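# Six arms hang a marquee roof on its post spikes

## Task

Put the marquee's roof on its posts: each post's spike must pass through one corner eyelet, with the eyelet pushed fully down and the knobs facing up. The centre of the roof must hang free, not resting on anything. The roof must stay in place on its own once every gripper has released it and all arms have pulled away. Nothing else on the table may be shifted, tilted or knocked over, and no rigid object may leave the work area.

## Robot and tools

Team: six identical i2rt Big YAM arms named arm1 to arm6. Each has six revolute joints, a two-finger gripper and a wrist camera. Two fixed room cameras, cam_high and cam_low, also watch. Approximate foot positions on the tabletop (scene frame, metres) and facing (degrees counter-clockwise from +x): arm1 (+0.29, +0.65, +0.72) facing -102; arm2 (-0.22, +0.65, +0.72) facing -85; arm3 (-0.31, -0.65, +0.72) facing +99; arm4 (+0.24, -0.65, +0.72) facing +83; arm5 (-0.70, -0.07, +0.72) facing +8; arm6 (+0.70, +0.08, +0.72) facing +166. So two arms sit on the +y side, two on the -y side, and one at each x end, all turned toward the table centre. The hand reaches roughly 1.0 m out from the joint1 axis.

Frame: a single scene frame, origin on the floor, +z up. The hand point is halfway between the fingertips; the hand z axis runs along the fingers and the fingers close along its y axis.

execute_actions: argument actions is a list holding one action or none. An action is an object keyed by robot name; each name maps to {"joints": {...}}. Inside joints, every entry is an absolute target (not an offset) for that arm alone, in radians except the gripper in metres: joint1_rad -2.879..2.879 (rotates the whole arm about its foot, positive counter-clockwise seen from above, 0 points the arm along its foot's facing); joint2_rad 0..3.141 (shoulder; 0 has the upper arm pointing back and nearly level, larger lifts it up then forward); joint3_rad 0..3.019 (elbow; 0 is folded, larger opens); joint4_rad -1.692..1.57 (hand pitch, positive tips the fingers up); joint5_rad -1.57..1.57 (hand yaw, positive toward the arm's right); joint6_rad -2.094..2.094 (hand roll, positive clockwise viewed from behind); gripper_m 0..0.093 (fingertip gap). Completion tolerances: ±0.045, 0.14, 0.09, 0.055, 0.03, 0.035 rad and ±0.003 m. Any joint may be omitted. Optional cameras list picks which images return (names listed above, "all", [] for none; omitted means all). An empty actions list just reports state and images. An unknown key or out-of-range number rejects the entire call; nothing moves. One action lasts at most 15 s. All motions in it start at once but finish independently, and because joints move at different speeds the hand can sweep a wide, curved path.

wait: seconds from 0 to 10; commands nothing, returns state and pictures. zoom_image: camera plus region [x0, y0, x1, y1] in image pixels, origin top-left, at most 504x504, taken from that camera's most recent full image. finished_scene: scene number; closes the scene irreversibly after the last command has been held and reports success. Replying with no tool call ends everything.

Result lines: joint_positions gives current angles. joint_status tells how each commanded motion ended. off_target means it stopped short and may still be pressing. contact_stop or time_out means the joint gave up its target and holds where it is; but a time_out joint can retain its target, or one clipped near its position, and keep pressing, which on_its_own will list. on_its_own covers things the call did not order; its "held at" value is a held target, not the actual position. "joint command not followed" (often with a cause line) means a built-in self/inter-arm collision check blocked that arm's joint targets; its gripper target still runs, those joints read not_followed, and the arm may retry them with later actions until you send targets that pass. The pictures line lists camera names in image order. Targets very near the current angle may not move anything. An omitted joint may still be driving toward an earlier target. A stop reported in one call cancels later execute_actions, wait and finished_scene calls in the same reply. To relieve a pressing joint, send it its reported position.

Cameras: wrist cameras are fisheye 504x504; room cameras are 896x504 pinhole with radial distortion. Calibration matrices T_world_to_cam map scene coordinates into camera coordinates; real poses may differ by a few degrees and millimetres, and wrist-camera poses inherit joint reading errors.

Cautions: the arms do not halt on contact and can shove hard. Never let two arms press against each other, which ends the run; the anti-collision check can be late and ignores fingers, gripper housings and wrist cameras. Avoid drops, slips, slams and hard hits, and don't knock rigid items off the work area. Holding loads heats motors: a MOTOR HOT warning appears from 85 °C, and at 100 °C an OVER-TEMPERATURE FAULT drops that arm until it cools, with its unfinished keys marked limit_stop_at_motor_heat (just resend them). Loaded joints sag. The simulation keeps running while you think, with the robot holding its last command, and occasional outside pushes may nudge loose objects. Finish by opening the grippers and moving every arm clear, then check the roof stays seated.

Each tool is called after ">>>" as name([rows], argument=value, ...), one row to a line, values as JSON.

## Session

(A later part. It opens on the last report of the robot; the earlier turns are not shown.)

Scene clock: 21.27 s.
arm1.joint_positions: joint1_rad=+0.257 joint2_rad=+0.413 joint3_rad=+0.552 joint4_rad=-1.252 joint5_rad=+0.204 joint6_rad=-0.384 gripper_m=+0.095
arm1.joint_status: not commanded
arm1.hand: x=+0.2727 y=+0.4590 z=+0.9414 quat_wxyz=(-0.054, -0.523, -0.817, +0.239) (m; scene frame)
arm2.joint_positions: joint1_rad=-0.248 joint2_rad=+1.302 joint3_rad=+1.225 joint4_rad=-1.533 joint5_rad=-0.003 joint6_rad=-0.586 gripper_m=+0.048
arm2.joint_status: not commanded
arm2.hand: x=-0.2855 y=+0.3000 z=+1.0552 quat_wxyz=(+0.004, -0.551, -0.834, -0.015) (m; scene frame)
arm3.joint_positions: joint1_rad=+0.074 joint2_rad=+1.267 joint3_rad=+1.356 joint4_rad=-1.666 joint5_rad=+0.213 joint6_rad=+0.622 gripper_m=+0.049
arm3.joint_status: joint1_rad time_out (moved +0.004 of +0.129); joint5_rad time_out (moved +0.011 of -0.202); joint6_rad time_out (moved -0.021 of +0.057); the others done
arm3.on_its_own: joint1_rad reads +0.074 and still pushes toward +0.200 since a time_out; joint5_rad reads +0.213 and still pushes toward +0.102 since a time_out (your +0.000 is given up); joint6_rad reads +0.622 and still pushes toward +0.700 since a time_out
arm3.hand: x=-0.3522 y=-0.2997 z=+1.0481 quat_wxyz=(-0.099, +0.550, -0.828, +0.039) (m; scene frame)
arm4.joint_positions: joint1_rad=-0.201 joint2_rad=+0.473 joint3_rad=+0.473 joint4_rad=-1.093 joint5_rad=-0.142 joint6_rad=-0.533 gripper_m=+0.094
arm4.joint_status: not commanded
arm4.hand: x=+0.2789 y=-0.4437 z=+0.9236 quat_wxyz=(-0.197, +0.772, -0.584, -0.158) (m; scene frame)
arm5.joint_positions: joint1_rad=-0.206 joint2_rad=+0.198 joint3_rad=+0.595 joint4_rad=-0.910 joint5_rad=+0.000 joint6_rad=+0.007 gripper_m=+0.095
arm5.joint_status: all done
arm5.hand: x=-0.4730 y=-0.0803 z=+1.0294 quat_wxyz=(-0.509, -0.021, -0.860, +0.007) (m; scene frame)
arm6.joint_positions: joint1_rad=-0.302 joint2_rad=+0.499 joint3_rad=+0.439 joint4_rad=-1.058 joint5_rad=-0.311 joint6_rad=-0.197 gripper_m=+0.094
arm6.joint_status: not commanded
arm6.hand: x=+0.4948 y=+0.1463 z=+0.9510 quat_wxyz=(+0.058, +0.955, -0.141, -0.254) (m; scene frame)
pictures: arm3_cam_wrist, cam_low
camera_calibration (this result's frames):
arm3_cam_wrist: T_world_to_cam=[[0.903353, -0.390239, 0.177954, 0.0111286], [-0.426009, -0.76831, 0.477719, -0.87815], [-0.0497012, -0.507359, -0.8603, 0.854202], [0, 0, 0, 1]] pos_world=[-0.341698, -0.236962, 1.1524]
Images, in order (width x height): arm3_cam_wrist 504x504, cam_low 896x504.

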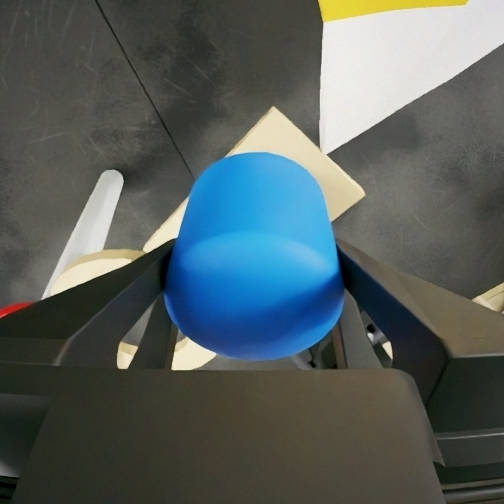

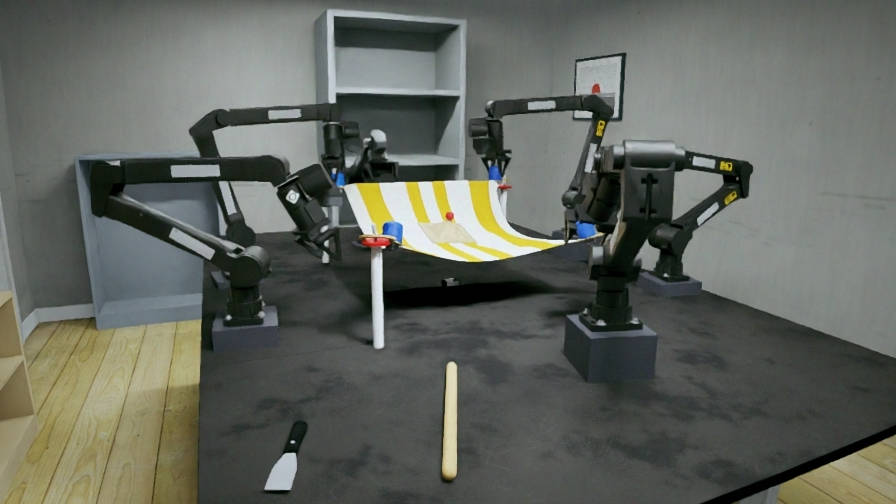

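>>> execute_actions([
  {"arm3":{"joints":{"joint1_rad":0.2,"joint6_rad":0.7,"joint5_rad":0}},"arm2":{"joints":{"joint2_rad":1.6,"joint3_rad":1.4,"joint4_rad":-1.4}}},
], cameras=["arm3_cam_wrist","cam_high"])

Scene clock: 24.17 s.
arm1.joint_positions: joint1_rad=+0.257 joint2_rad=+0.413 joint3_rad=+0.552 joint4_rad=-1.252 joint5_rad=+0.204 joint6_rad=-0.384 gripper_m=+0.095
arm1.joint_status: not commanded
arm1.hand: x=+0.2727 y=+0.4590 z=+0.9414 quat_wxyz=(-0.054, -0.523, -0.817, +0.239) (m; scene frame)
arm2.joint_positions: joint1_rad=-0.248 joint2_rad=+1.618 joint3_rad=+1.366 joint4_rad=-1.409 joint5_rad=-0.002 joint6_rad=-0.586 gripper_m=+0.048
arm2.joint_status: all done
arm2.hand: x=-0.3034 y=+0.2038 z=+0.9825 quat_wxyz=(+0.014, -0.551, -0.833, -0.039) (m; scene frame)
arm3.joint_positions: joint1_rad=+0.072 joint2_rad=+1.264 joint3_rad=+1.352 joint4_rad=-1.665 joint5_rad=+0.209 joint6_rad=+0.627 gripper_m=+0.049
arm3.joint_status: joint1_rad time_out (moved -0.003 of +0.126); joint5_rad time_out (moved -0.004 of -0.213); joint6_rad time_out (moved +0.006 of +0.078)
arm3.on_its_own: joint1_rad reads +0.072 and still pushes toward +0.200 since a time_out; joint5_rad reads +0.209 and still pushes toward +0.101 since a time_out (your +0.000 is given up); joint6_rad reads +0.627 and still pushes toward +0.700 since a time_out
arm3.hand: x=-0.3516 y=-0.3009 z=+1.0475 quat_wxyz=(-0.097, +0.547, -0.831, +0.038) (m; scene frame)
arm4.joint_positions: joint1_rad=-0.201 joint2_rad=+0.473 joint3_rad=+0.473 joint4_rad=-1.093 joint5_rad=-0.142 joint6_rad=-0.533 gripper_m=+0.094
arm4.joint_status: not commanded
arm4.hand: x=+0.2789 y=-0.4437 z=+0.9236 quat_wxyz=(-0.197, +0.772, -0.584, -0.158) (m; scene frame)
arm5.joint_positions: joint1_rad=-0.206 joint2_rad=+0.198 joint3_rad=+0.595 joint4_rad=-0.910 joint5_rad=+0.000 joint6_rad=+0.007 gripper_m=+0.095
arm5.joint_status: not commanded
arm5.hand: x=-0.4730 y=-0.0803 z=+1.0294 quat_wxyz=(-0.509, -0.021, -0.860, +0.007) (m; scene frame)
arm6.joint_positions: joint1_rad=-0.302 joint2_rad=+0.499 joint3_rad=+0.439 joint4_rad=-1.058 joint5_rad=-0.311 joint6_rad=-0.197 gripper_m=+0.094
arm6.joint_status: not commanded
arm6.hand: x=+0.4948 y=+0.1463 z=+0.9510 quat_wxyz=(+0.058, +0.955, -0.141, -0.254) (m; scene frame)
pictures: arm3_cam_wrist, cam_high
camera_calibration (this result's frames):
arm3_cam_wrist: T_world_to_cam=[[0.900809, -0.397825, 0.174006, 0.0112101], [-0.430405, -0.765103, 0.478924, -0.880374], [-0.0573954, -0.506312, -0.860438, 0.850863], [0, 0, 0, 1]] pos_world=[-0.340181, -0.238316, 1.1518]
Images, in order (width x height): arm3_cam_wrist 504x504, cam_high 896x504.

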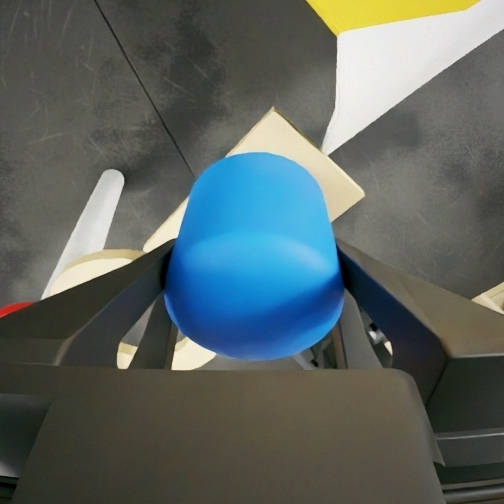

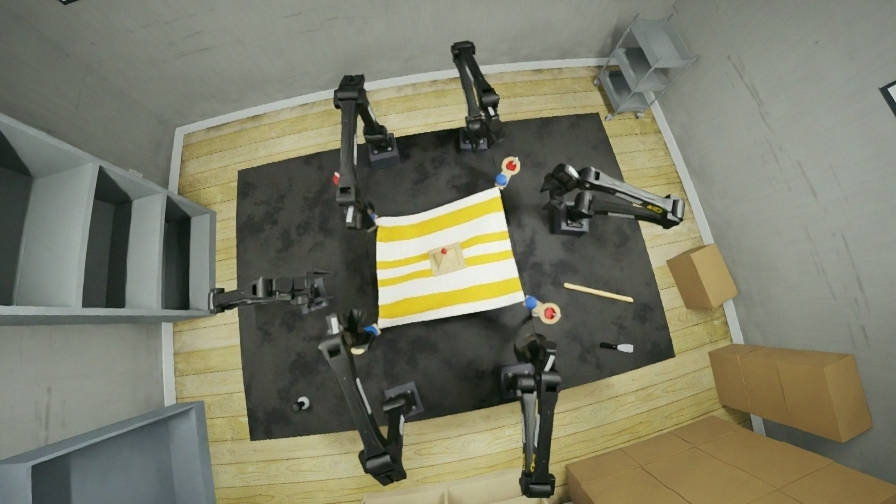

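>>> execute_actions([
  {"arm3":{"joints":{"joint1_rad":0.07,"joint6_rad":0.62,"joint5_rad":0,"joint3_rad":1.5,"joint4_rad":-1.8,"joint2_rad":1.3}}},
], cameras=[])

>>> execute_actions([
  {"arm3":{"joints":{"joint1_rad":0.17}}},
], cameras=["arm3_cam_wrist","cam_low"])

action 0: arm3: "joints": joint4_rad = -1.8 is out of range -1.692 to 1.57

Scene clock: 26.27 s.
arm1.joint_positions: joint1_rad=+0.257 joint2_rad=+0.413 joint3_rad=+0.552 joint4_rad=-1.252 joint5_rad=+0.204 joint6_rad=-0.384 gripper_m=+0.095
arm1.joint_status: not commanded
arm1.hand: x=+0.2727 y=+0.4590 z=+0.9414 quat_wxyz=(-0.054, -0.523, -0.817, +0.239) (m; scene frame)
arm2.joint_positions: joint1_rad=-0.248 joint2_rad=+1.618 joint3_rad=+1.366 joint4_rad=-1.409 joint5_rad=-0.002 joint6_rad=-0.586 gripper_m=+0.048
arm2.joint_status: not commanded
arm2.hand: x=-0.3034 y=+0.2038 z=+0.9825 quat_wxyz=(+0.014, -0.551, -0.833, -0.039) (m; scene frame)
arm3.joint_positions: joint1_rad=+0.072 joint2_rad=+1.264 joint3_rad=+1.352 joint4_rad=-1.665 joint5_rad=+0.209 joint6_rad=+0.627 gripper_m=+0.049
arm3.joint_status: joint1_rad time_out (moved +0.000 of +0.098)
arm3.on_its_own: joint1_rad reads +0.072 and still pushes toward +0.170 since a time_out; joint5_rad reads +0.209 and still pushes toward +0.101 since a time_out (your +0.000 is given up); joint6_rad reads +0.627 and still pushes toward +0.700 since a time_out
arm3.hand: x=-0.3516 y=-0.3009 z=+1.0475 quat_wxyz=(-0.097, +0.547, -0.831, +0.038) (m; scene frame)
arm4.joint_positions: joint1_rad=-0.201 joint2_rad=+0.473 joint3_rad=+0.473 joint4_rad=-1.093 joint5_rad=-0.142 joint6_rad=-0.533 gripper_m=+0.094
arm4.joint_status: not commanded
arm4.hand: x=+0.2789 y=-0.4437 z=+0.9236 quat_wxyz=(-0.197, +0.772, -0.584, -0.158) (m; scene frame)
arm5.joint_positions: joint1_rad=-0.206 joint2_rad=+0.198 joint3_rad=+0.595 joint4_rad=-0.910 joint5_rad=+0.000 joint6_rad=+0.007 gripper_m=+0.095
arm5.joint_status: not commanded
arm5.hand: x=-0.4730 y=-0.0803 z=+1.0294 quat_wxyz=(-0.509, -0.021, -0.860, +0.007) (m; scene frame)
arm6.joint_positions: joint1_rad=-0.302 joint2_rad=+0.499 joint3_rad=+0.439 joint4_rad=-1.058 joint5_rad=-0.311 joint6_rad=-0.197 gripper_m=+0.094
arm6.joint_status: not commanded
arm6.hand: x=+0.4948 y=+0.1463 z=+0.9510 quat_wxyz=(+0.058, +0.955, -0.141, -0.254) (m; scene frame)
pictures: arm3_cam_wrist, cam_low
camera_calibration (this result's frames):
arm3_cam_wrist: T_world_to_cam=[[0.900809, -0.397825, 0.174006, 0.0112101], [-0.430405, -0.765103, 0.478924, -0.880374], [-0.0573954, -0.506312, -0.860438, 0.850863], [0, 0, 0, 1]] pos_world=[-0.340181, -0.238316, 1.1518]
Images, in order (width x height): arm3_cam_wrist 504x504, cam_low 896x504.

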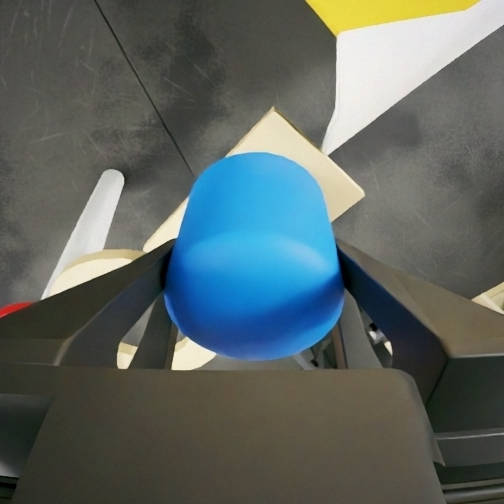

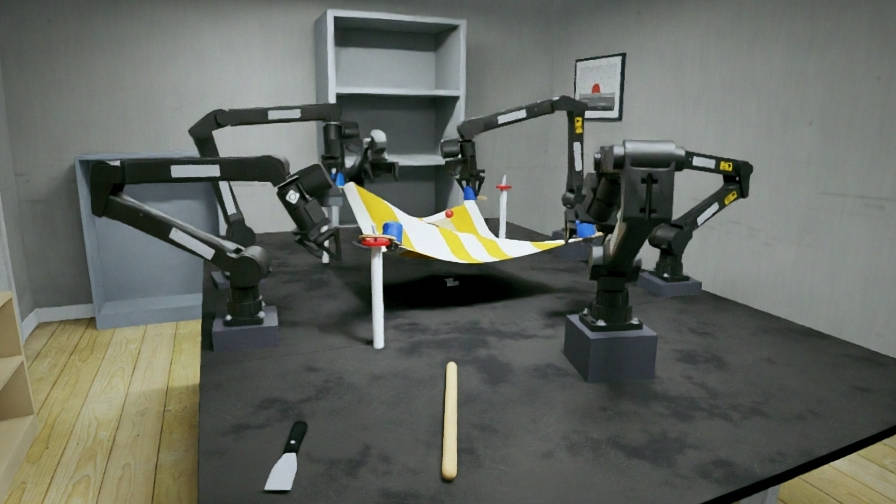

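>>> execute_actions([
  {"arm3":{"joints":{"joint1_rad":0.07,"joint6_rad":0.62,"joint5_rad":0,"joint3_rad":1.55,"joint4_rad":-1.69,"joint2_rad":1.4}}},
], cameras=[])

>>> execute_actions([
  {"arm3":{"joints":{"joint1_rad":0.17}}},
], cameras=["arm3_cam_wrist","cam_low"])

Scene clock: 28.57 s.
arm1.joint_positions: joint1_rad=+0.257 joint2_rad=+0.413 joint3_rad=+0.552 joint4_rad=-1.252 joint5_rad=+0.204 joint6_rad=-0.384 gripper_m=+0.095
arm1.joint_status: not commanded
arm1.hand: x=+0.2727 y=+0.4590 z=+0.9414 quat_wxyz=(-0.054, -0.523, -0.817, +0.239) (m; scene frame)
arm2.joint_positions: joint1_rad=-0.248 joint2_rad=+1.618 joint3_rad=+1.366 joint4_rad=-1.409 joint5_rad=-0.002 joint6_rad=-0.586 gripper_m=+0.048
arm2.joint_status: not commanded
arm2.hand: x=-0.3034 y=+0.2038 z=+0.9825 quat_wxyz=(+0.014, -0.551, -0.833, -0.039) (m; scene frame)
arm3.joint_positions: joint1_rad=+0.014 joint2_rad=+1.412 joint3_rad=+1.489 joint4_rad=-1.681 joint5_rad=+0.048 joint6_rad=+0.592 gripper_m=+0.049
arm3.joint_status: joint1_rad time_out (moved -0.058 of -0.002); joint5_rad time_out (moved -0.162 of -0.209); the others done
arm3.on_its_own: joint1_rad reads +0.014 and still pushes toward +0.070 since a time_out; joint5_rad reads +0.048 and still pushes toward +0.000 since a time_out
arm3.hand: x=-0.3666 y=-0.2534 z=+1.0431 quat_wxyz=(-0.016, +0.541, -0.841, +0.023) (m; scene frame)
arm4.joint_positions: joint1_rad=-0.201 joint2_rad=+0.473 joint3_rad=+0.473 joint4_rad=-1.093 joint5_rad=-0.142 joint6_rad=-0.533 gripper_m=+0.094
arm4.joint_status: not commanded
arm4.hand: x=+0.2789 y=-0.4437 z=+0.9236 quat_wxyz=(-0.197, +0.772, -0.584, -0.158) (m; scene frame)
arm5.joint_positions: joint1_rad=-0.206 joint2_rad=+0.198 joint3_rad=+0.595 joint4_rad=-0.910 joint5_rad=+0.000 joint6_rad=+0.007 gripper_m=+0.095
arm5.joint_status: not commanded
arm5.hand: x=-0.4730 y=-0.0803 z=+1.0294 quat_wxyz=(-0.509, -0.021, -0.860, +0.007) (m; scene frame)
arm6.joint_positions: joint1_rad=-0.302 joint2_rad=+0.499 joint3_rad=+0.439 joint4_rad=-1.058 joint5_rad=-0.311 joint6_rad=-0.197 gripper_m=+0.094
arm6.joint_status: not commanded
arm6.hand: x=+0.4948 y=+0.1463 z=+0.9510 quat_wxyz=(+0.058, +0.955, -0.141, -0.254) (m; scene frame)
pictures: none
No camera images: the call's "cameras" was empty. Leave "cameras" out to get every camera's image.

not run: a stop came earlier in this reply.

>>> execute_actions([
  {"arm3":{"joints":{"joint1_rad":0.35,"joint6_rad":0.9,"joint5_rad":-0.07,"joint3_rad":1.5,"joint4_rad":-1.69,"joint2_rad":1.32}}},
], cameras=["arm3_cam_wrist","cam_high"])

Scene clock: 31.27 s.
arm1.joint_positions: joint1_rad=+0.257 joint2_rad=+0.413 joint3_rad=+0.552 joint4_rad=-1.252 joint5_rad=+0.204 joint6_rad=-0.384 gripper_m=+0.095
arm1.joint_status: not commanded
arm1.hand: x=+0.2727 y=+0.4590 z=+0.9414 quat_wxyz=(-0.054, -0.523, -0.817, +0.239) (m; scene frame)
arm2.joint_positions: joint1_rad=-0.248 joint2_rad=+1.618 joint3_rad=+1.366 joint4_rad=-1.409 joint5_rad=-0.001 joint6_rad=-0.586 gripper_m=+0.048
arm2.joint_status: not commanded
arm2.hand: x=-0.3035 y=+0.2038 z=+0.9825 quat_wxyz=(+0.015, -0.551, -0.833, -0.039) (m; scene frame)
arm3.joint_positions: joint1_rad=+0.306 joint2_rad=+1.334 joint3_rad=+1.489 joint4_rad=-1.681 joint5_rad=-0.034 joint6_rad=+0.886 gripper_m=+0.049
arm3.joint_status: joint5_rad time_out (moved -0.082 of -0.118); the others done
arm3.on_its_own: joint5_rad reads -0.034 and still pushes toward -0.070 since a time_out
arm3.hand: x=-0.4853 y=-0.3059 z=+1.0720 quat_wxyz=(+0.014, +0.540, -0.841, -0.026) (m; scene frame)
arm4.joint_positions: joint1_rad=-0.201 joint2_rad=+0.473 joint3_rad=+0.473 joint4_rad=-1.093 joint5_rad=-0.142 joint6_rad=-0.533 gripper_m=+0.094
arm4.joint_status: not commanded
arm4.hand: x=+0.2789 y=-0.4437 z=+0.9236 quat_wxyz=(-0.197, +0.772, -0.584, -0.158) (m; scene frame)
arm5.joint_positions: joint1_rad=-0.206 joint2_rad=+0.198 joint3_rad=+0.595 joint4_rad=-0.910 joint5_rad=+0.000 joint6_rad=+0.007 gripper_m=+0.095
arm5.joint_status: not commanded
arm5.hand: x=-0.4730 y=-0.0803 z=+1.0294 quat_wxyz=(-0.509, -0.021, -0.860, +0.007) (m; scene frame)
arm6.joint_positions: joint1_rad=-0.302 joint2_rad=+0.499 joint3_rad=+0.439 joint4_rad=-1.058 joint5_rad=-0.311 joint6_rad=-0.197 gripper_m=+0.094
arm6.joint_status: not commanded
arm6.hand: x=+0.4948 y=+0.1463 z=+0.9510 quat_wxyz=(+0.058, +0.955, -0.141, -0.254) (m; scene frame)
pictures: arm3_cam_wrist, cam_high
camera_calibration (this result's frames):
arm3_cam_wrist: T_world_to_cam=[[0.908437, -0.414525, -0.0539605, 0.36829], [-0.307906, -0.750843, 0.58432, -1.00268], [-0.282731, -0.514202, -0.809728, 0.695591], [0, 0, 0, 1]] pos_world=[-0.446633, -0.242511, 1.169]
Images, in order (width x height): arm3_cam_wrist 504x504, cam_high 896x504.

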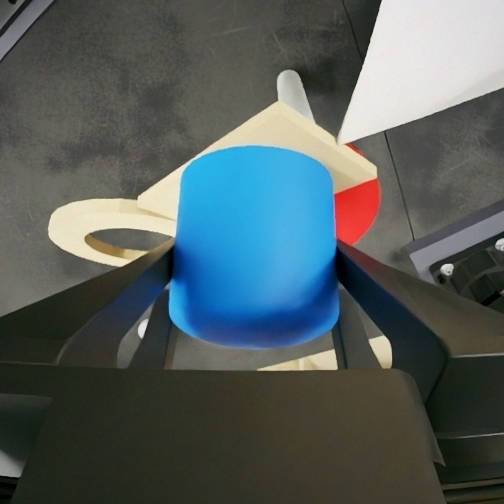

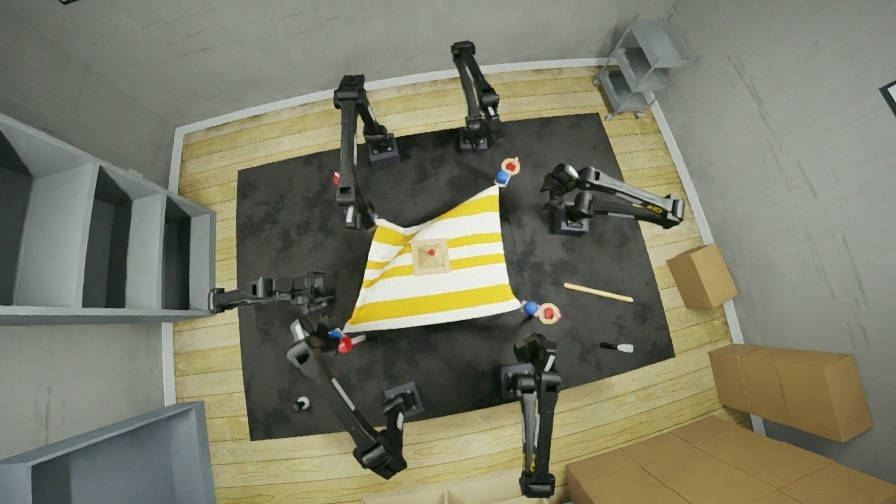

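>>> execute_actions([
  {"arm3":{"joints":{"joint1_rad":0.11,"joint6_rad":0.62,"joint5_rad":0,"joint2_rad":1.27}}},
], cameras=["arm3_cam_wrist","cam_high","cam_low"])

Scene clock: 32.80 s.
arm1.joint_positions: joint1_rad=+0.257 joint2_rad=+0.413 joint3_rad=+0.552 joint4_rad=-1.252 joint5_rad=+0.204 joint6_rad=-0.384 gripper_m=+0.095
arm1.joint_status: not commanded
arm1.hand: x=+0.2727 y=+0.4590 z=+0.9414 quat_wxyz=(-0.054, -0.523, -0.817, +0.239) (m; scene frame)
arm2.joint_positions: joint1_rad=-0.248 joint2_rad=+1.618 joint3_rad=+1.366 joint4_rad=-1.409 joint5_rad=-0.001 joint6_rad=-0.586 gripper_m=+0.048
arm2.joint_status: not commanded
arm2.hand: x=-0.3035 y=+0.2038 z=+0.9825 quat_wxyz=(+0.015, -0.551, -0.833, -0.039) (m; scene frame)
arm3.joint_positions: joint1_rad=+0.092 joint2_rad=+1.272 joint3_rad=+1.489 joint4_rad=-1.681 joint5_rad=+0.008 joint6_rad=+0.640 gripper_m=+0.049
arm3.joint_status: all done
arm3.hand: x=-0.3976 y=-0.2875 z=+1.0944 quat_wxyz=(-0.023, +0.552, -0.832, -0.051) (m; scene frame)
arm4.joint_positions: joint1_rad=-0.201 joint2_rad=+0.473 joint3_rad=+0.473 joint4_rad=-1.093 joint5_rad=-0.142 joint6_rad=-0.533 gripper_m=+0.094
arm4.joint_status: not commanded
arm4.hand: x=+0.2789 y=-0.4437 z=+0.9236 quat_wxyz=(-0.197, +0.772, -0.584, -0.158) (m; scene frame)
arm5.joint_positions: joint1_rad=-0.206 joint2_rad=+0.198 joint3_rad=+0.595 joint4_rad=-0.910 joint5_rad=+0.000 joint6_rad=+0.007 gripper_m=+0.095
arm5.joint_status: not commanded
arm5.hand: x=-0.4730 y=-0.0803 z=+1.0294 quat_wxyz=(-0.509, -0.021, -0.860, +0.007) (m; scene frame)
arm6.joint_positions: joint1_rad=-0.302 joint2_rad=+0.499 joint3_rad=+0.439 joint4_rad=-1.058 joint5_rad=-0.311 joint6_rad=-0.197 gripper_m=+0.094
arm6.joint_status: not commanded
arm6.hand: x=+0.4948 y=+0.1463 z=+0.9510 quat_wxyz=(+0.058, +0.955, -0.141, -0.254) (m; scene frame)
pictures: arm3_cam_wrist, cam_high, cam_low
camera_calibration (this result's frames):
arm3_cam_wrist: T_world_to_cam=[[0.921574, -0.384293, -0.0549607, 0.312455], [-0.30503, -0.804403, 0.509796, -0.907647], [-0.240122, -0.45305, -0.858538, 0.83592], [0, 0, 0, 1]] pos_world=[-0.364087, -0.231325, 1.19756]
Images, in order (width x height): arm3_cam_wrist 504x504, cam_high 896x504, cam_low 896x504.

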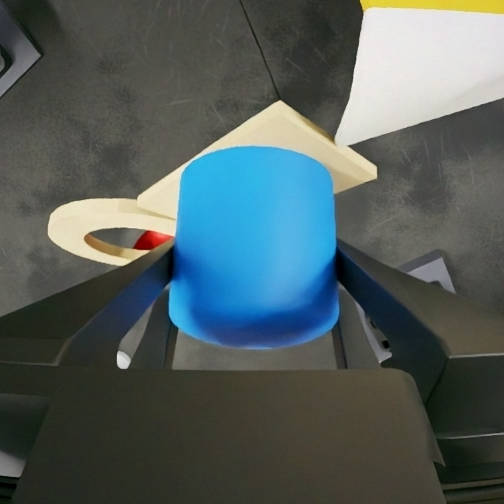

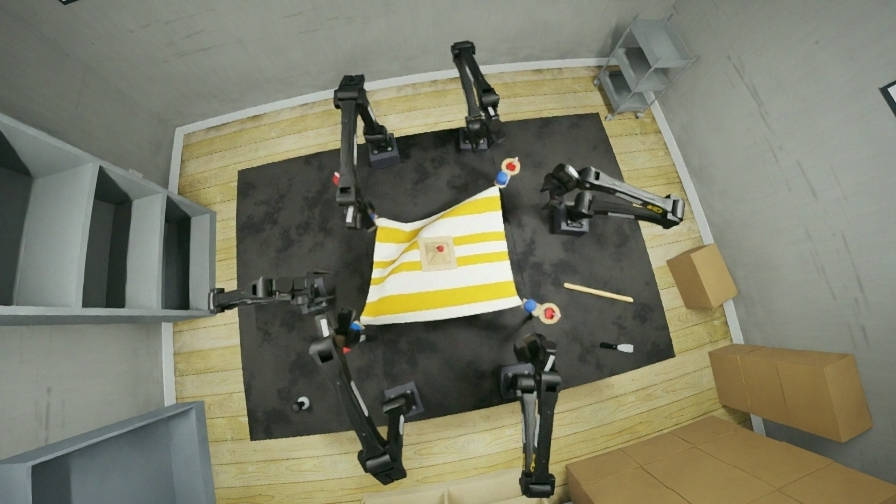

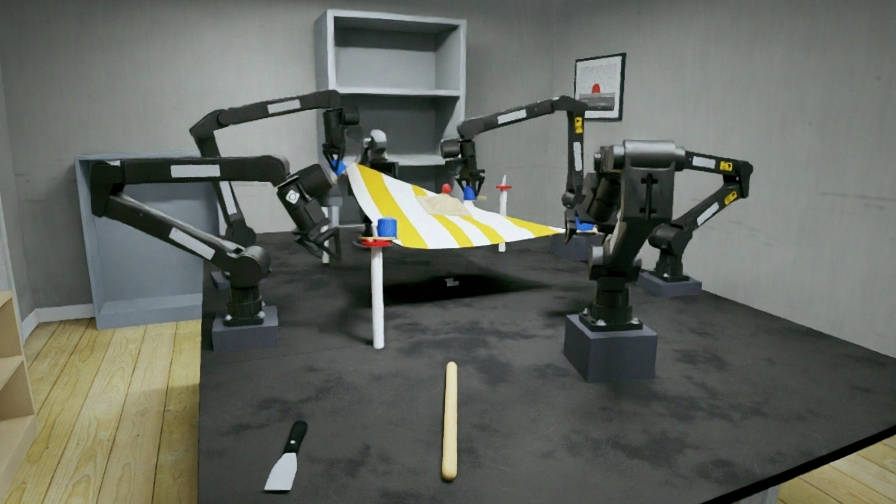

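>>> execute_actions([
  {"arm3":{"joints":{"joint3_rad":1.42,"joint4_rad":-1.69}},"arm5":{"joints":{"joint1_rad":-0.75,"joint2_rad":0.3,"joint3_rad":0.75,"joint4_rad":-0.6}}},
], cameras=["arm3_cam_wrist","arm5_cam_wrist"])

Scene clock: 34.17 s.
arm1.joint_positions: joint1_rad=+0.257 joint2_rad=+0.413 joint3_rad=+0.552 joint4_rad=-1.252 joint5_rad=+0.204 joint6_rad=-0.384 gripper_m=+0.095
arm1.joint_status: not commanded
arm1.hand: x=+0.2727 y=+0.4590 z=+0.9414 quat_wxyz=(-0.054, -0.523, -0.817, +0.239) (m; scene frame)
arm2.joint_positions: joint1_rad=-0.248 joint2_rad=+1.618 joint3_rad=+1.366 joint4_rad=-1.409 joint5_rad=-0.001 joint6_rad=-0.586 gripper_m=+0.048
arm2.joint_status: not commanded
arm2.hand: x=-0.3035 y=+0.2038 z=+0.9825 quat_wxyz=(+0.015, -0.551, -0.833, -0.039) (m; scene frame)
arm3.joint_positions: joint1_rad=+0.092 joint2_rad=+1.254 joint3_rad=+1.467 joint4_rad=-1.668 joint5_rad=+0.005 joint6_rad=+0.640 gripper_m=+0.049
arm3.joint_status: all done
arm3.hand: x=-0.3969 y=-0.2917 z=+1.0919 quat_wxyz=(-0.023, +0.552, -0.832, -0.055) (m; scene frame)
arm4.joint_positions: joint1_rad=-0.201 joint2_rad=+0.473 joint3_rad=+0.473 joint4_rad=-1.093 joint5_rad=-0.142 joint6_rad=-0.533 gripper_m=+0.094
arm4.joint_status: not commanded
arm4.hand: x=+0.2789 y=-0.4437 z=+0.9236 quat_wxyz=(-0.197, +0.772, -0.584, -0.158) (m; scene frame)
arm5.joint_positions: joint1_rad=-0.743 joint2_rad=+0.306 joint3_rad=+0.701 joint4_rad=-0.617 joint5_rad=+0.000 joint6_rad=+0.007 gripper_m=+0.095
arm5.joint_status: all done
arm5.hand: x=-0.4752 y=-0.2202 z=+1.1325 quat_wxyz=(-0.603, -0.226, -0.745, +0.173) (m; scene frame)
arm6.joint_positions: joint1_rad=-0.302 joint2_rad=+0.499 joint3_rad=+0.439 joint4_rad=-1.058 joint5_rad=-0.311 joint6_rad=-0.197 gripper_m=+0.094
arm6.joint_status: not commanded
arm6.hand: x=+0.4948 y=+0.1463 z=+0.9510 quat_wxyz=(+0.058, +0.955, -0.141, -0.254) (m; scene frame)
pictures: arm3_cam_wrist, arm5_cam_wrist
camera_calibration (this result's frames):
arm3_cam_wrist: T_world_to_cam=[[0.920977, -0.38458, -0.0624501, 0.31797], [-0.303105, -0.807925, 0.505356, -0.904957], [-0.244805, -0.446492, -0.860648, 0.834367], [0, 0, 0, 1]] pos_world=[-0.362883, -0.236314, 1.19528]
arm5_cam_wrist: T_world_to_cam=[[-0.544698, -0.838632, -0.00101606, -0.4401], [-0.623544, 0.405806, -0.668217, 0.554415], [0.5608, -0.363343, -0.743966, 1.15486], [0, 0, 0, 1]] pos_world=[-0.541662, -0.174459, 1.2292]
Images, in order (width x height): arm3_cam_wrist 504x504, arm5_cam_wrist 504x504.

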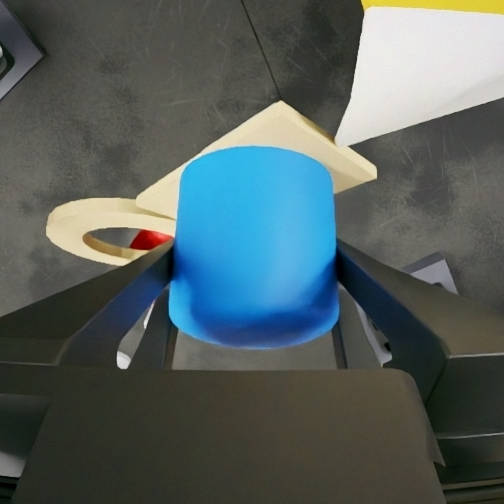

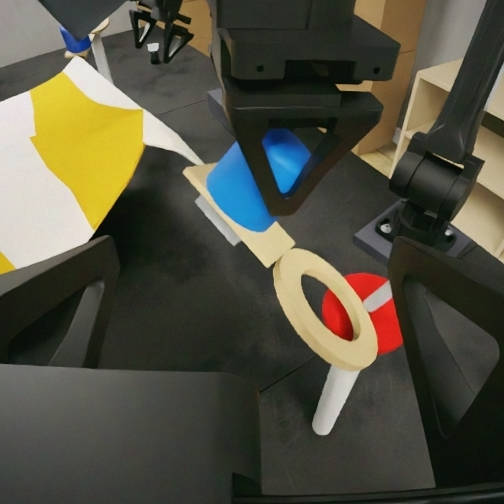

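>>> execute_actions([
  {"arm3":{"joints":{"joint1_rad":0.135,"joint2_rad":1.17,"joint3_rad":1.36,"joint4_rad":-1.69}}},
], cameras=["arm3_cam_wrist","arm5_cam_wrist"])

Scene clock: 35.57 s.
arm1.joint_positions: joint1_rad=+0.257 joint2_rad=+0.413 joint3_rad=+0.552 joint4_rad=-1.252 joint5_rad=+0.204 joint6_rad=-0.384 gripper_m=+0.095
arm1.joint_status: not commanded
arm1.hand: x=+0.2727 y=+0.4590 z=+0.9414 quat_wxyz=(-0.054, -0.523, -0.817, +0.239) (m; scene frame)
arm2.joint_positions: joint1_rad=-0.248 joint2_rad=+1.618 joint3_rad=+1.366 joint4_rad=-1.409 joint5_rad=-0.001 joint6_rad=-0.586 gripper_m=+0.048
arm2.joint_status: not commanded
arm2.hand: x=-0.3035 y=+0.2038 z=+0.9825 quat_wxyz=(+0.015, -0.551, -0.833, -0.039) (m; scene frame)
arm3.joint_positions: joint1_rad=+0.100 joint2_rad=+1.171 joint3_rad=+1.406 joint4_rad=-1.634 joint5_rad=+0.001 joint6_rad=+0.666 gripper_m=+0.049
arm3.joint_status: joint4_rad off_target (ended at -1.634, target -1.690); the others done
arm3.hand: x=-0.3959 y=-0.3117 z=+1.0961 quat_wxyz=(-0.029, +0.544, -0.835, -0.083) (m; scene frame)
arm4.joint_positions: joint1_rad=-0.201 joint2_rad=+0.473 joint3_rad=+0.473 joint4_rad=-1.093 joint5_rad=-0.142 joint6_rad=-0.533 gripper_m=+0.094
arm4.joint_status: not commanded
arm4.hand: x=+0.2789 y=-0.4437 z=+0.9236 quat_wxyz=(-0.197, +0.772, -0.584, -0.158) (m; scene frame)
arm5.joint_positions: joint1_rad=-0.743 joint2_rad=+0.306 joint3_rad=+0.701 joint4_rad=-0.617 joint5_rad=+0.000 joint6_rad=+0.007 gripper_m=+0.095
arm5.joint_status: not commanded
arm5.hand: x=-0.4752 y=-0.2202 z=+1.1325 quat_wxyz=(-0.603, -0.226, -0.745, +0.173) (m; scene frame)
arm6.joint_positions: joint1_rad=-0.302 joint2_rad=+0.499 joint3_rad=+0.439 joint4_rad=-1.058 joint5_rad=-0.311 joint6_rad=-0.197 gripper_m=+0.094
arm6.joint_status: not commanded
arm6.hand: x=+0.4948 y=+0.1463 z=+0.9510 quat_wxyz=(+0.058, +0.955, -0.141, -0.254) (m; scene frame)
pictures: arm3_cam_wrist, arm5_cam_wrist
camera_calibration (this result's frames):
arm3_cam_wrist: T_world_to_cam=[[0.913199, -0.394494, -0.102184, 0.347016], [-0.305482, -0.828649, 0.469064, -0.890557], [-0.269718, -0.397133, -0.877233, 0.853047], [0, 0, 0, 1]] pos_world=[-0.358862, -0.26229, 1.20151]
arm5_cam_wrist: T_world_to_cam=[[-0.544698, -0.838632, -0.00101606, -0.4401], [-0.623544, 0.405806, -0.668217, 0.554415], [0.5608, -0.363343, -0.743966, 1.15486], [0, 0, 0, 1]] pos_world=[-0.541662, -0.174459, 1.2292]
Images, in order (width x height): arm3_cam_wrist 504x504, arm5_cam_wrist 504x504.

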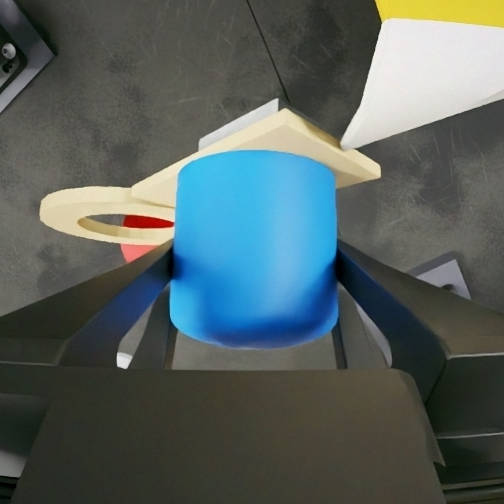

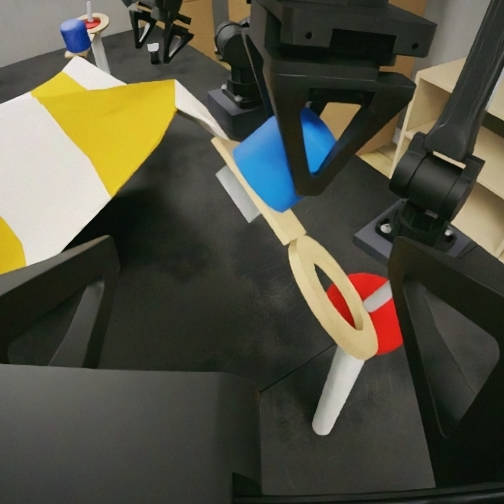

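>>> execute_actions([
  {"arm3":{"joints":{"joint1_rad":-0.15,"joint6_rad":0.15,"joint2_rad":1.35,"joint3_rad":1.4,"joint4_rad":-1.62}},"arm5":{"joints":{"joint1_rad":0,"joint2_rad":0.2,"joint3_rad":0.6,"joint4_rad":-0.9}}},
], cameras=[])

>>> execute_actions([
  {"arm3":{"joints":{"joint2_rad":1.6,"joint3_rad":1.03,"joint4_rad":-1.02}}},
], cameras=["arm3_cam_wrist","cam_low"])

Scene clock: 37.37 s.
arm1.joint_positions: joint1_rad=+0.257 joint2_rad=+0.413 joint3_rad=+0.552 joint4_rad=-1.252 joint5_rad=+0.204 joint6_rad=-0.384 gripper_m=+0.095
arm1.joint_status: not commanded
arm1.hand: x=+0.2727 y=+0.4590 z=+0.9414 quat_wxyz=(-0.054, -0.523, -0.817, +0.239) (m; scene frame)
arm2.joint_positions: joint1_rad=-0.248 joint2_rad=+1.618 joint3_rad=+1.366 joint4_rad=-1.409 joint5_rad=-0.001 joint6_rad=-0.587 gripper_m=+0.048
arm2.joint_status: not commanded
arm2.hand: x=-0.3035 y=+0.2038 z=+0.9825 quat_wxyz=(+0.015, -0.551, -0.834, -0.039) (m; scene frame)
arm3.joint_positions: joint1_rad=-0.163 joint2_rad=+1.362 joint3_rad=+1.401 joint4_rad=-1.607 joint5_rad=+0.001 joint6_rad=+0.167 gripper_m=+0.049
arm3.joint_status: all done
arm3.hand: x=-0.3041 y=-0.2592 z=+1.0282 quat_wxyz=(-0.002, +0.641, -0.768, -0.003) (m; scene frame)
arm4.joint_positions: joint1_rad=-0.201 joint2_rad=+0.473 joint3_rad=+0.473 joint4_rad=-1.093 joint5_rad=-0.142 joint6_rad=-0.533 gripper_m=+0.094
arm4.joint_status: not commanded
arm4.hand: x=+0.2789 y=-0.4437 z=+0.9236 quat_wxyz=(-0.197, +0.772, -0.584, -0.158) (m; scene frame)
arm5.joint_positions: joint1_rad=-0.007 joint2_rad=+0.194 joint3_rad=+0.589 joint4_rad=-0.893 joint5_rad=+0.000 joint6_rad=+0.006 gripper_m=+0.095
arm5.joint_status: all done
arm5.hand: x=-0.4743 y=-0.0341 z=+1.0307 quat_wxyz=(-0.514, +0.066, -0.854, -0.043) (m; scene frame)
arm6.joint_positions: joint1_rad=-0.302 joint2_rad=+0.499 joint3_rad=+0.439 joint4_rad=-1.058 joint5_rad=-0.311 joint6_rad=-0.197 gripper_m=+0.094
arm6.joint_status: not commanded
arm6.hand: x=+0.4948 y=+0.1463 z=+0.9510 quat_wxyz=(+0.058, +0.955, -0.141, -0.254) (m; scene frame)
pictures: none
No camera images: the call's "cameras" was empty. Leave "cameras" out to get every camera's image.

Scene clock: 38.63 s.
arm1.joint_positions: joint1_rad=+0.257 joint2_rad=+0.413 joint3_rad=+0.552 joint4_rad=-1.252 joint5_rad=+0.204 joint6_rad=-0.384 gripper_m=+0.095
arm1.joint_status: not commanded
arm1.hand: x=+0.2727 y=+0.4590 z=+0.9414 quat_wxyz=(-0.054, -0.523, -0.817, +0.239) (m; scene frame)
arm2.joint_positions: joint1_rad=-0.248 joint2_rad=+1.618 joint3_rad=+1.366 joint4_rad=-1.409 joint5_rad=-0.001 joint6_rad=-0.587 gripper_m=+0.048
arm2.joint_status: not commanded
arm2.hand: x=-0.3035 y=+0.2038 z=+0.9825 quat_wxyz=(+0.015, -0.551, -0.834, -0.039) (m; scene frame)
arm3.joint_positions: joint1_rad=-0.161 joint2_rad=+1.598 joint3_rad=+1.021 joint4_rad=-1.033 joint5_rad=+0.001 joint6_rad=+0.166 gripper_m=+0.049
arm3.joint_status: all done
arm3.hand: x=-0.3046 y=-0.2397 z=+0.7971 quat_wxyz=(+0.011, +0.641, -0.767, +0.013) (m; scene frame)
arm4.joint_positions: joint1_rad=-0.201 joint2_rad=+0.473 joint3_rad=+0.473 joint4_rad=-1.093 joint5_rad=-0.142 joint6_rad=-0.533 gripper_m=+0.094
arm4.joint_status: not commanded
arm4.hand: x=+0.2789 y=-0.4437 z=+0.9236 quat_wxyz=(-0.197, +0.772, -0.584, -0.158) (m; scene frame)
arm5.joint_positions: joint1_rad=-0.007 joint2_rad=+0.194 joint3_rad=+0.589 joint4_rad=-0.893 joint5_rad=+0.000 joint6_rad=+0.006 gripper_m=+0.095
arm5.joint_status: not commanded
arm5.hand: x=-0.4743 y=-0.0341 z=+1.0307 quat_wxyz=(-0.514, +0.066, -0.854, -0.043) (m; scene frame)
arm6.joint_positions: joint1_rad=-0.302 joint2_rad=+0.499 joint3_rad=+0.439 joint4_rad=-1.058 joint5_rad=-0.311 joint6_rad=-0.197 gripper_m=+0.094
arm6.joint_status: not commanded
arm6.hand: x=+0.4948 y=+0.1463 z=+0.9510 quat_wxyz=(+0.058, +0.955, -0.141, -0.254) (m; scene frame)
pictures: arm3_cam_wrist, cam_low
camera_calibration (this result's frames):
arm3_cam_wrist: T_world_to_cam=[[0.984387, -0.175724, 0.0101433, 0.246076], [-0.144436, -0.773492, 0.617129, -0.718481], [-0.100599, -0.608959, -0.786797, 0.572651], [0, 0, 0, 1]] pos_world=[-0.2884, -0.163777, 0.891459]
Images, in order (width x height): arm3_cam_wrist 504x504, cam_low 896x504.

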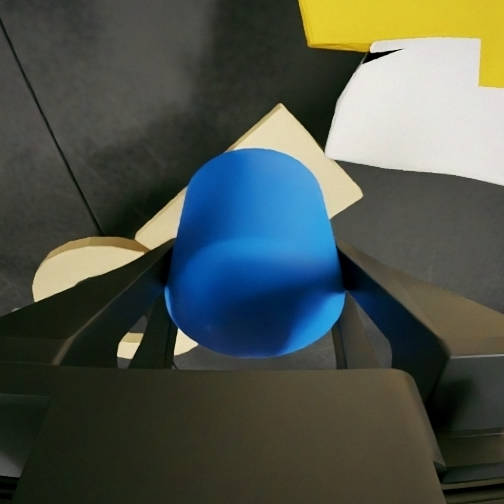

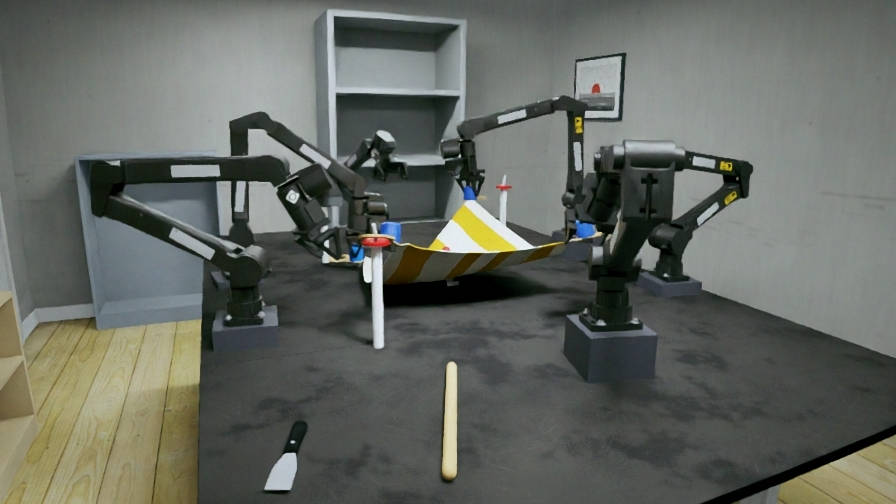

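>>> execute_actions([
  {"arm3":{"joints":{"joint1_rad":-0.1,"joint6_rad":0.1,"joint2_rad":1.4,"joint3_rad":1.6,"joint4_rad":-1.69}},"arm2":{"joints":{"joint1_rad":-0.3,"joint2_rad":1.35,"joint3_rad":1.35,"joint4_rad":-1.6}}},
], cameras=[])

>>> execute_actions([
  {"arm3":{"joints":{"joint1_rad":0.12}},"arm5":{"joints":{"joint1_rad":-0.6,"joint2_rad":0.2,"joint3_rad":0.7,"joint4_rad":-0.6}}},
], cameras=["arm3_cam_wrist","arm5_cam_wrist"])

Scene clock: 40.50 s.
arm1.joint_positions: joint1_rad=+0.257 joint2_rad=+0.413 joint3_rad=+0.552 joint4_rad=-1.252 joint5_rad=+0.204 joint6_rad=-0.384 gripper_m=+0.095
arm1.joint_status: not commanded
arm1.hand: x=+0.2727 y=+0.4590 z=+0.9414 quat_wxyz=(-0.054, -0.523, -0.817, +0.239) (m; scene frame)
arm2.joint_positions: joint1_rad=-0.294 joint2_rad=+1.353 joint3_rad=+1.331 joint4_rad=-1.586 joint5_rad=-0.002 joint6_rad=-0.587 gripper_m=+0.048
arm2.joint_status: all done
arm2.hand: x=-0.3066 y=+0.2831 z=+1.0775 quat_wxyz=(+0.003, -0.570, -0.821, -0.014) (m; scene frame)
arm3.joint_positions: joint1_rad=-0.100 joint2_rad=+1.394 joint3_rad=+1.551 joint4_rad=-1.678 joint5_rad=+0.001 joint6_rad=+0.117 gripper_m=+0.049
arm3.joint_status: all done
arm3.hand: x=-0.3297 y=-0.2402 z=+1.0739 quat_wxyz=(-0.018, +0.683, -0.730, -0.021) (m; scene frame)
arm4.joint_positions: joint1_rad=-0.201 joint2_rad=+0.473 joint3_rad=+0.473 joint4_rad=-1.093 joint5_rad=-0.142 joint6_rad=-0.533 gripper_m=+0.094
arm4.joint_status: not commanded
arm4.hand: x=+0.2789 y=-0.4437 z=+0.9236 quat_wxyz=(-0.197, +0.772, -0.584, -0.158) (m; scene frame)
arm5.joint_positions: joint1_rad=-0.007 joint2_rad=+0.194 joint3_rad=+0.589 joint4_rad=-0.893 joint5_rad=+0.000 joint6_rad=+0.006 gripper_m=+0.095
arm5.joint_status: not commanded
arm5.hand: x=-0.4743 y=-0.0341 z=+1.0307 quat_wxyz=(-0.514, +0.066, -0.854, -0.043) (m; scene frame)
arm6.joint_positions: joint1_rad=-0.302 joint2_rad=+0.499 joint3_rad=+0.439 joint4_rad=-1.058 joint5_rad=-0.311 joint6_rad=-0.197 gripper_m=+0.094
arm6.joint_status: not commanded
arm6.hand: x=+0.4948 y=+0.1463 z=+0.9510 quat_wxyz=(+0.058, +0.955, -0.141, -0.254) (m; scene frame)
pictures: none
No camera images: the call's "cameras" was empty. Leave "cameras" out to get every camera's image.

Scene clock: 42.60 s.
arm1.joint_positions: joint1_rad=+0.257 joint2_rad=+0.413 joint3_rad=+0.552 joint4_rad=-1.252 joint5_rad=+0.204 joint6_rad=-0.384 gripper_m=+0.095
arm1.joint_status: not commanded
arm1.hand: x=+0.2727 y=+0.4590 z=+0.9414 quat_wxyz=(-0.054, -0.523, -0.817, +0.239) (m; scene frame)
arm2.joint_positions: joint1_rad=-0.294 joint2_rad=+1.353 joint3_rad=+1.331 joint4_rad=-1.586 joint5_rad=-0.002 joint6_rad=-0.587 gripper_m=+0.048
arm2.joint_status: not commanded
arm2.hand: x=-0.3066 y=+0.2831 z=+1.0775 quat_wxyz=(+0.003, -0.570, -0.821, -0.014) (m; scene frame)
arm3.joint_positions: joint1_rad=+0.064 joint2_rad=+1.396 joint3_rad=+1.571 joint4_rad=-1.674 joint5_rad=+0.043 joint6_rad=+0.111 gripper_m=+0.049
arm3.joint_status: joint1_rad time_out (moved +0.164 of +0.220)
arm3.on_its_own: joint1_rad reads +0.064 and still pushes toward +0.120 since a time_out
arm3.hand: x=-0.3904 y=-0.2424 z=+1.0807 quat_wxyz=(-0.040, +0.741, -0.670, -0.018) (m; scene frame)
arm4.joint_positions: joint1_rad=-0.201 joint2_rad=+0.473 joint3_rad=+0.473 joint4_rad=-1.093 joint5_rad=-0.142 joint6_rad=-0.533 gripper_m=+0.094
arm4.joint_status: not commanded
arm4.hand: x=+0.2789 y=-0.4437 z=+0.9236 quat_wxyz=(-0.197, +0.772, -0.584, -0.158) (m; scene frame)
arm5.joint_positions: joint1_rad=-0.593 joint2_rad=+0.194 joint3_rad=+0.649 joint4_rad=-0.618 joint5_rad=+0.000 joint6_rad=+0.006 gripper_m=+0.095
arm5.joint_status: all done
arm5.hand: x=-0.4777 y=-0.1743 z=+1.1286 quat_wxyz=(-0.637, -0.165, -0.741, +0.133) (m; scene frame)
arm6.joint_positions: joint1_rad=-0.302 joint2_rad=+0.499 joint3_rad=+0.439 joint4_rad=-1.058 joint5_rad=-0.311 joint6_rad=-0.197 gripper_m=+0.094
arm6.joint_status: not commanded
arm6.hand: x=+0.4948 y=+0.1463 z=+0.9510 quat_wxyz=(+0.058, +0.955, -0.141, -0.254) (m; scene frame)
pictures: arm3_cam_wrist, arm5_cam_wrist
camera_calibration (this result's frames):
arm3_cam_wrist: T_world_to_cam=[[0.994279, 0.0994834, 0.0388788, 0.366696], [0.0646385, -0.850207, 0.522465, -0.74267], [0.0850316, -0.516963, -0.851774, 0.95039], [0, 0, 0, 1]] pos_world=[-0.397406, -0.176587, 1.18328]
arm5_cam_wrist: T_world_to_cam=[[-0.413997, -0.910278, 0.000607446, -0.354841], [-0.639574, 0.290405, -0.711766, 0.552937], [0.647728, -0.295057, -0.702417, 1.17658], [0, 0, 0, 1]] pos_world=[-0.555361, -0.136422, 1.22022]
Images, in order (width x height): arm3_cam_wrist 504x504, arm5_cam_wrist 504x504.

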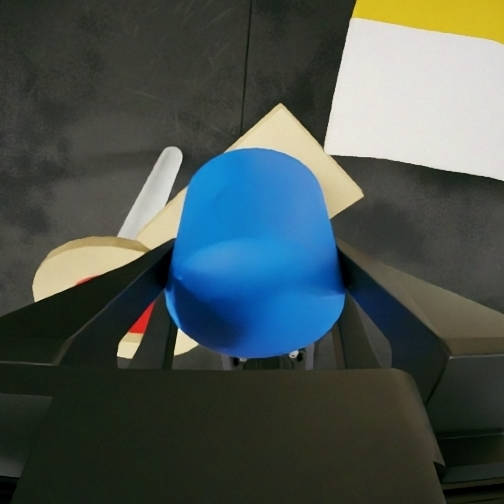

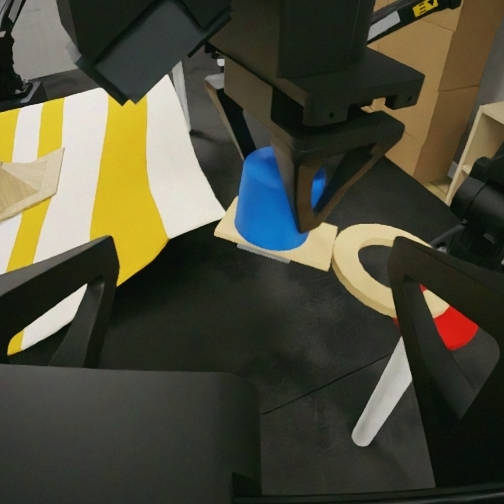

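>>> execute_actions([
  {"arm3":{"joints":{"joint1_rad":0.19,"joint2_rad":1.35,"joint3_rad":1.53,"joint5_rad":-0.03}},"arm5":{"joints":{"joint1_rad":-0.75,"joint2_rad":0.05,"joint3_rad":0.55,"joint4_rad":-0.5}}},
], cameras=["arm3_cam_wrist","arm5_cam_wrist"])

Scene clock: 44.77 s.
arm1.joint_positions: joint1_rad=+0.257 joint2_rad=+0.413 joint3_rad=+0.552 joint4_rad=-1.252 joint5_rad=+0.204 joint6_rad=-0.384 gripper_m=+0.095
arm1.joint_status: not commanded
arm1.hand: x=+0.2727 y=+0.4590 z=+0.9414 quat_wxyz=(-0.054, -0.523, -0.817, +0.239) (m; scene frame)
arm2.joint_positions: joint1_rad=-0.294 joint2_rad=+1.353 joint3_rad=+1.331 joint4_rad=-1.586 joint5_rad=-0.002 joint6_rad=-0.587 gripper_m=+0.048
arm2.joint_status: not commanded
arm2.hand: x=-0.3066 y=+0.2831 z=+1.0775 quat_wxyz=(+0.003, -0.570, -0.821, -0.014) (m; scene frame)
arm3.joint_positions: joint1_rad=+0.077 joint2_rad=+1.364 joint3_rad=+1.560 joint4_rad=-1.656 joint5_rad=+0.054 joint6_rad=+0.110 gripper_m=+0.049
arm3.joint_status: joint1_rad time_out (moved +0.013 of +0.126); joint5_rad time_out (moved +0.011 of -0.073); the others done
arm3.on_its_own: joint1_rad reads +0.077 and still pushes toward +0.190 since a time_out; joint5_rad reads +0.054 and still pushes toward -0.023 since a time_out
arm3.hand: x=-0.3930 y=-0.2474 z=+1.0895 quat_wxyz=(-0.055, +0.745, -0.665, -0.031) (m; scene frame)
arm4.joint_positions: joint1_rad=-0.201 joint2_rad=+0.473 joint3_rad=+0.473 joint4_rad=-1.093 joint5_rad=-0.142 joint6_rad=-0.533 gripper_m=+0.094
arm4.joint_status: not commanded
arm4.hand: x=+0.2789 y=-0.4437 z=+0.9236 quat_wxyz=(-0.197, +0.772, -0.584, -0.158) (m; scene frame)
arm5.joint_positions: joint1_rad=-0.745 joint2_rad=+0.045 joint3_rad=+0.548 joint4_rad=-0.517 joint5_rad=+0.000 joint6_rad=+0.006 gripper_m=+0.095
arm5.joint_status: all done
arm5.hand: x=-0.5143 y=-0.1953 z=+1.1260 quat_wxyz=(-0.677, -0.207, -0.679, +0.196) (m; scene frame)
arm6.joint_positions: joint1_rad=-0.302 joint2_rad=+0.499 joint3_rad=+0.439 joint4_rad=-1.058 joint5_rad=-0.311 joint6_rad=-0.197 gripper_m=+0.094
arm6.joint_status: not commanded
arm6.hand: x=+0.4948 y=+0.1463 z=+0.9510 quat_wxyz=(+0.058, +0.955, -0.141, -0.254) (m; scene frame)
pictures: arm3_cam_wrist, arm5_cam_wrist
camera_calibration (this result's frames):
arm3_cam_wrist: T_world_to_cam=[[0.992748, 0.111096, 0.045919, 0.363991], [0.0747594, -0.869703, 0.487882, -0.71445], [0.0941374, -0.480911, -0.871701, 0.98977], [0, 0, 0, 1]] pos_world=[-0.401114, -0.185806, 1.19464]
arm5_cam_wrist: T_world_to_cam=[[-0.547456, -0.836834, -0.000862096, -0.441745], [-0.493639, 0.32377, -0.807152, 0.722832], [0.675731, -0.441455, -0.590343, 1.05189], [0, 0, 0, 1]] pos_world=[-0.595815, -0.139336, 1.20403]
Images, in order (width x height): arm3_cam_wrist 504x504, arm5_cam_wrist 504x504.

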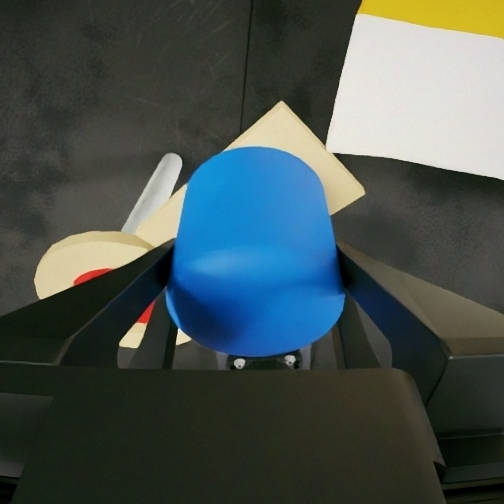

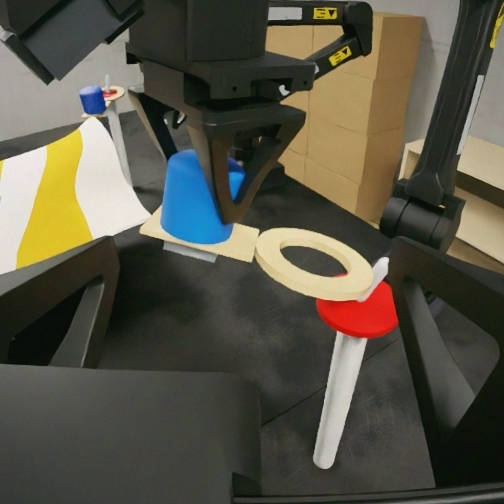

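>>> execute_actions([
  {"arm3":{"joints":{"joint1_rad":0.3,"joint2_rad":1.3,"joint3_rad":1.42,"joint5_rad":-0.06}}},
], cameras=["arm3_cam_wrist","arm5_cam_wrist"])

Scene clock: 47.23 s.
arm1.joint_positions: joint1_rad=+0.257 joint2_rad=+0.413 joint3_rad=+0.552 joint4_rad=-1.252 joint5_rad=+0.204 joint6_rad=-0.384 gripper_m=+0.095
arm1.joint_status: not commanded
arm1.hand: x=+0.2727 y=+0.4590 z=+0.9414 quat_wxyz=(-0.054, -0.523, -0.817, +0.239) (m; scene frame)
arm2.joint_positions: joint1_rad=-0.294 joint2_rad=+1.353 joint3_rad=+1.331 joint4_rad=-1.586 joint5_rad=-0.002 joint6_rad=-0.587 gripper_m=+0.048
arm2.joint_status: not commanded
arm2.hand: x=-0.3066 y=+0.2831 z=+1.0775 quat_wxyz=(+0.003, -0.570, -0.821, -0.014) (m; scene frame)
arm3.joint_positions: joint1_rad=+0.127 joint2_rad=+1.273 joint3_rad=+1.504 joint4_rad=-1.599 joint5_rad=+0.135 joint6_rad=+0.145 gripper_m=+0.049
arm3.joint_status: joint1_rad time_out (moved +0.050 of +0.223); joint5_rad time_out (moved +0.081 of -0.114); the others done
arm3.on_its_own: joint1_rad reads +0.127 and still pushes toward +0.300 since a time_out; joint5_rad reads +0.135 and still pushes toward +0.012 since a time_out (your -0.060 is given up)
arm3.hand: x=-0.3955 y=-0.2633 z=+1.1047 quat_wxyz=(-0.113, +0.742, -0.659, -0.050) (m; scene frame)
arm4.joint_positions: joint1_rad=-0.201 joint2_rad=+0.473 joint3_rad=+0.473 joint4_rad=-1.093 joint5_rad=-0.142 joint6_rad=-0.533 gripper_m=+0.094
arm4.joint_status: not commanded
arm4.hand: x=+0.2789 y=-0.4437 z=+0.9236 quat_wxyz=(-0.197, +0.772, -0.584, -0.158) (m; scene frame)
arm5.joint_positions: joint1_rad=-0.745 joint2_rad=+0.045 joint3_rad=+0.548 joint4_rad=-0.517 joint5_rad=+0.000 joint6_rad=+0.006 gripper_m=+0.095
arm5.joint_status: not commanded
arm5.hand: x=-0.5143 y=-0.1953 z=+1.1260 quat_wxyz=(-0.677, -0.207, -0.679, +0.196) (m; scene frame)
arm6.joint_positions: joint1_rad=-0.302 joint2_rad=+0.499 joint3_rad=+0.439 joint4_rad=-1.058 joint5_rad=-0.311 joint6_rad=-0.197 gripper_m=+0.094
arm6.joint_status: not commanded
arm6.hand: x=+0.4948 y=+0.1463 z=+0.9510 quat_wxyz=(+0.058, +0.955, -0.141, -0.254) (m; scene frame)
pictures: arm3_cam_wrist, arm5_cam_wrist
camera_calibration (this result's frames):
arm3_cam_wrist: T_world_to_cam=[[0.988809, 0.10512, 0.105859, 0.298208], [0.0557185, -0.918453, 0.391587, -0.649507], [0.13839, -0.381307, -0.914031, 1.08615], [0, 0, 0, 1]] pos_world=[-0.408994, -0.213733, 1.21555]
arm5_cam_wrist: T_world_to_cam=[[-0.547456, -0.836834, -0.000862096, -0.441745], [-0.493639, 0.32377, -0.807152, 0.722832], [0.675731, -0.441455, -0.590343, 1.05189], [0, 0, 0, 1]] pos_world=[-0.595815, -0.139336, 1.20403]
Images, in order (width x height): arm3_cam_wrist 504x504, arm5_cam_wrist 504x504.

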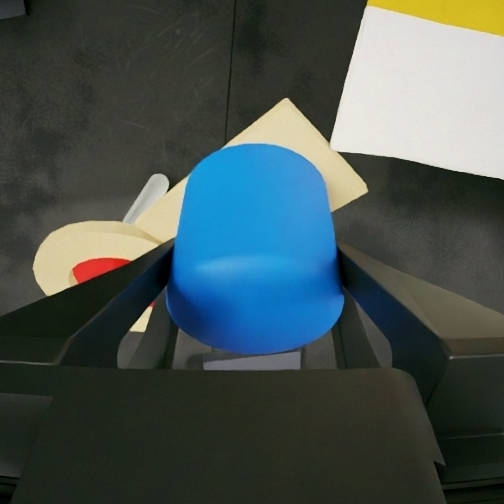

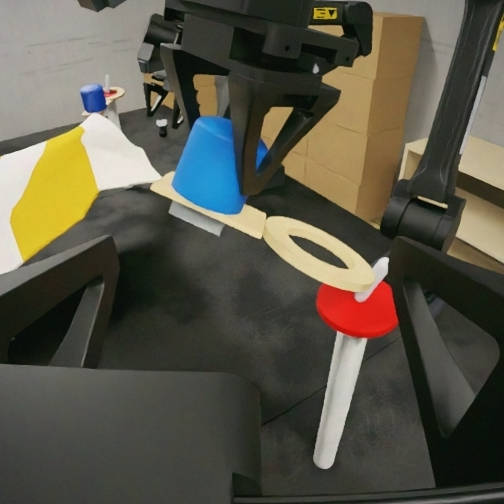

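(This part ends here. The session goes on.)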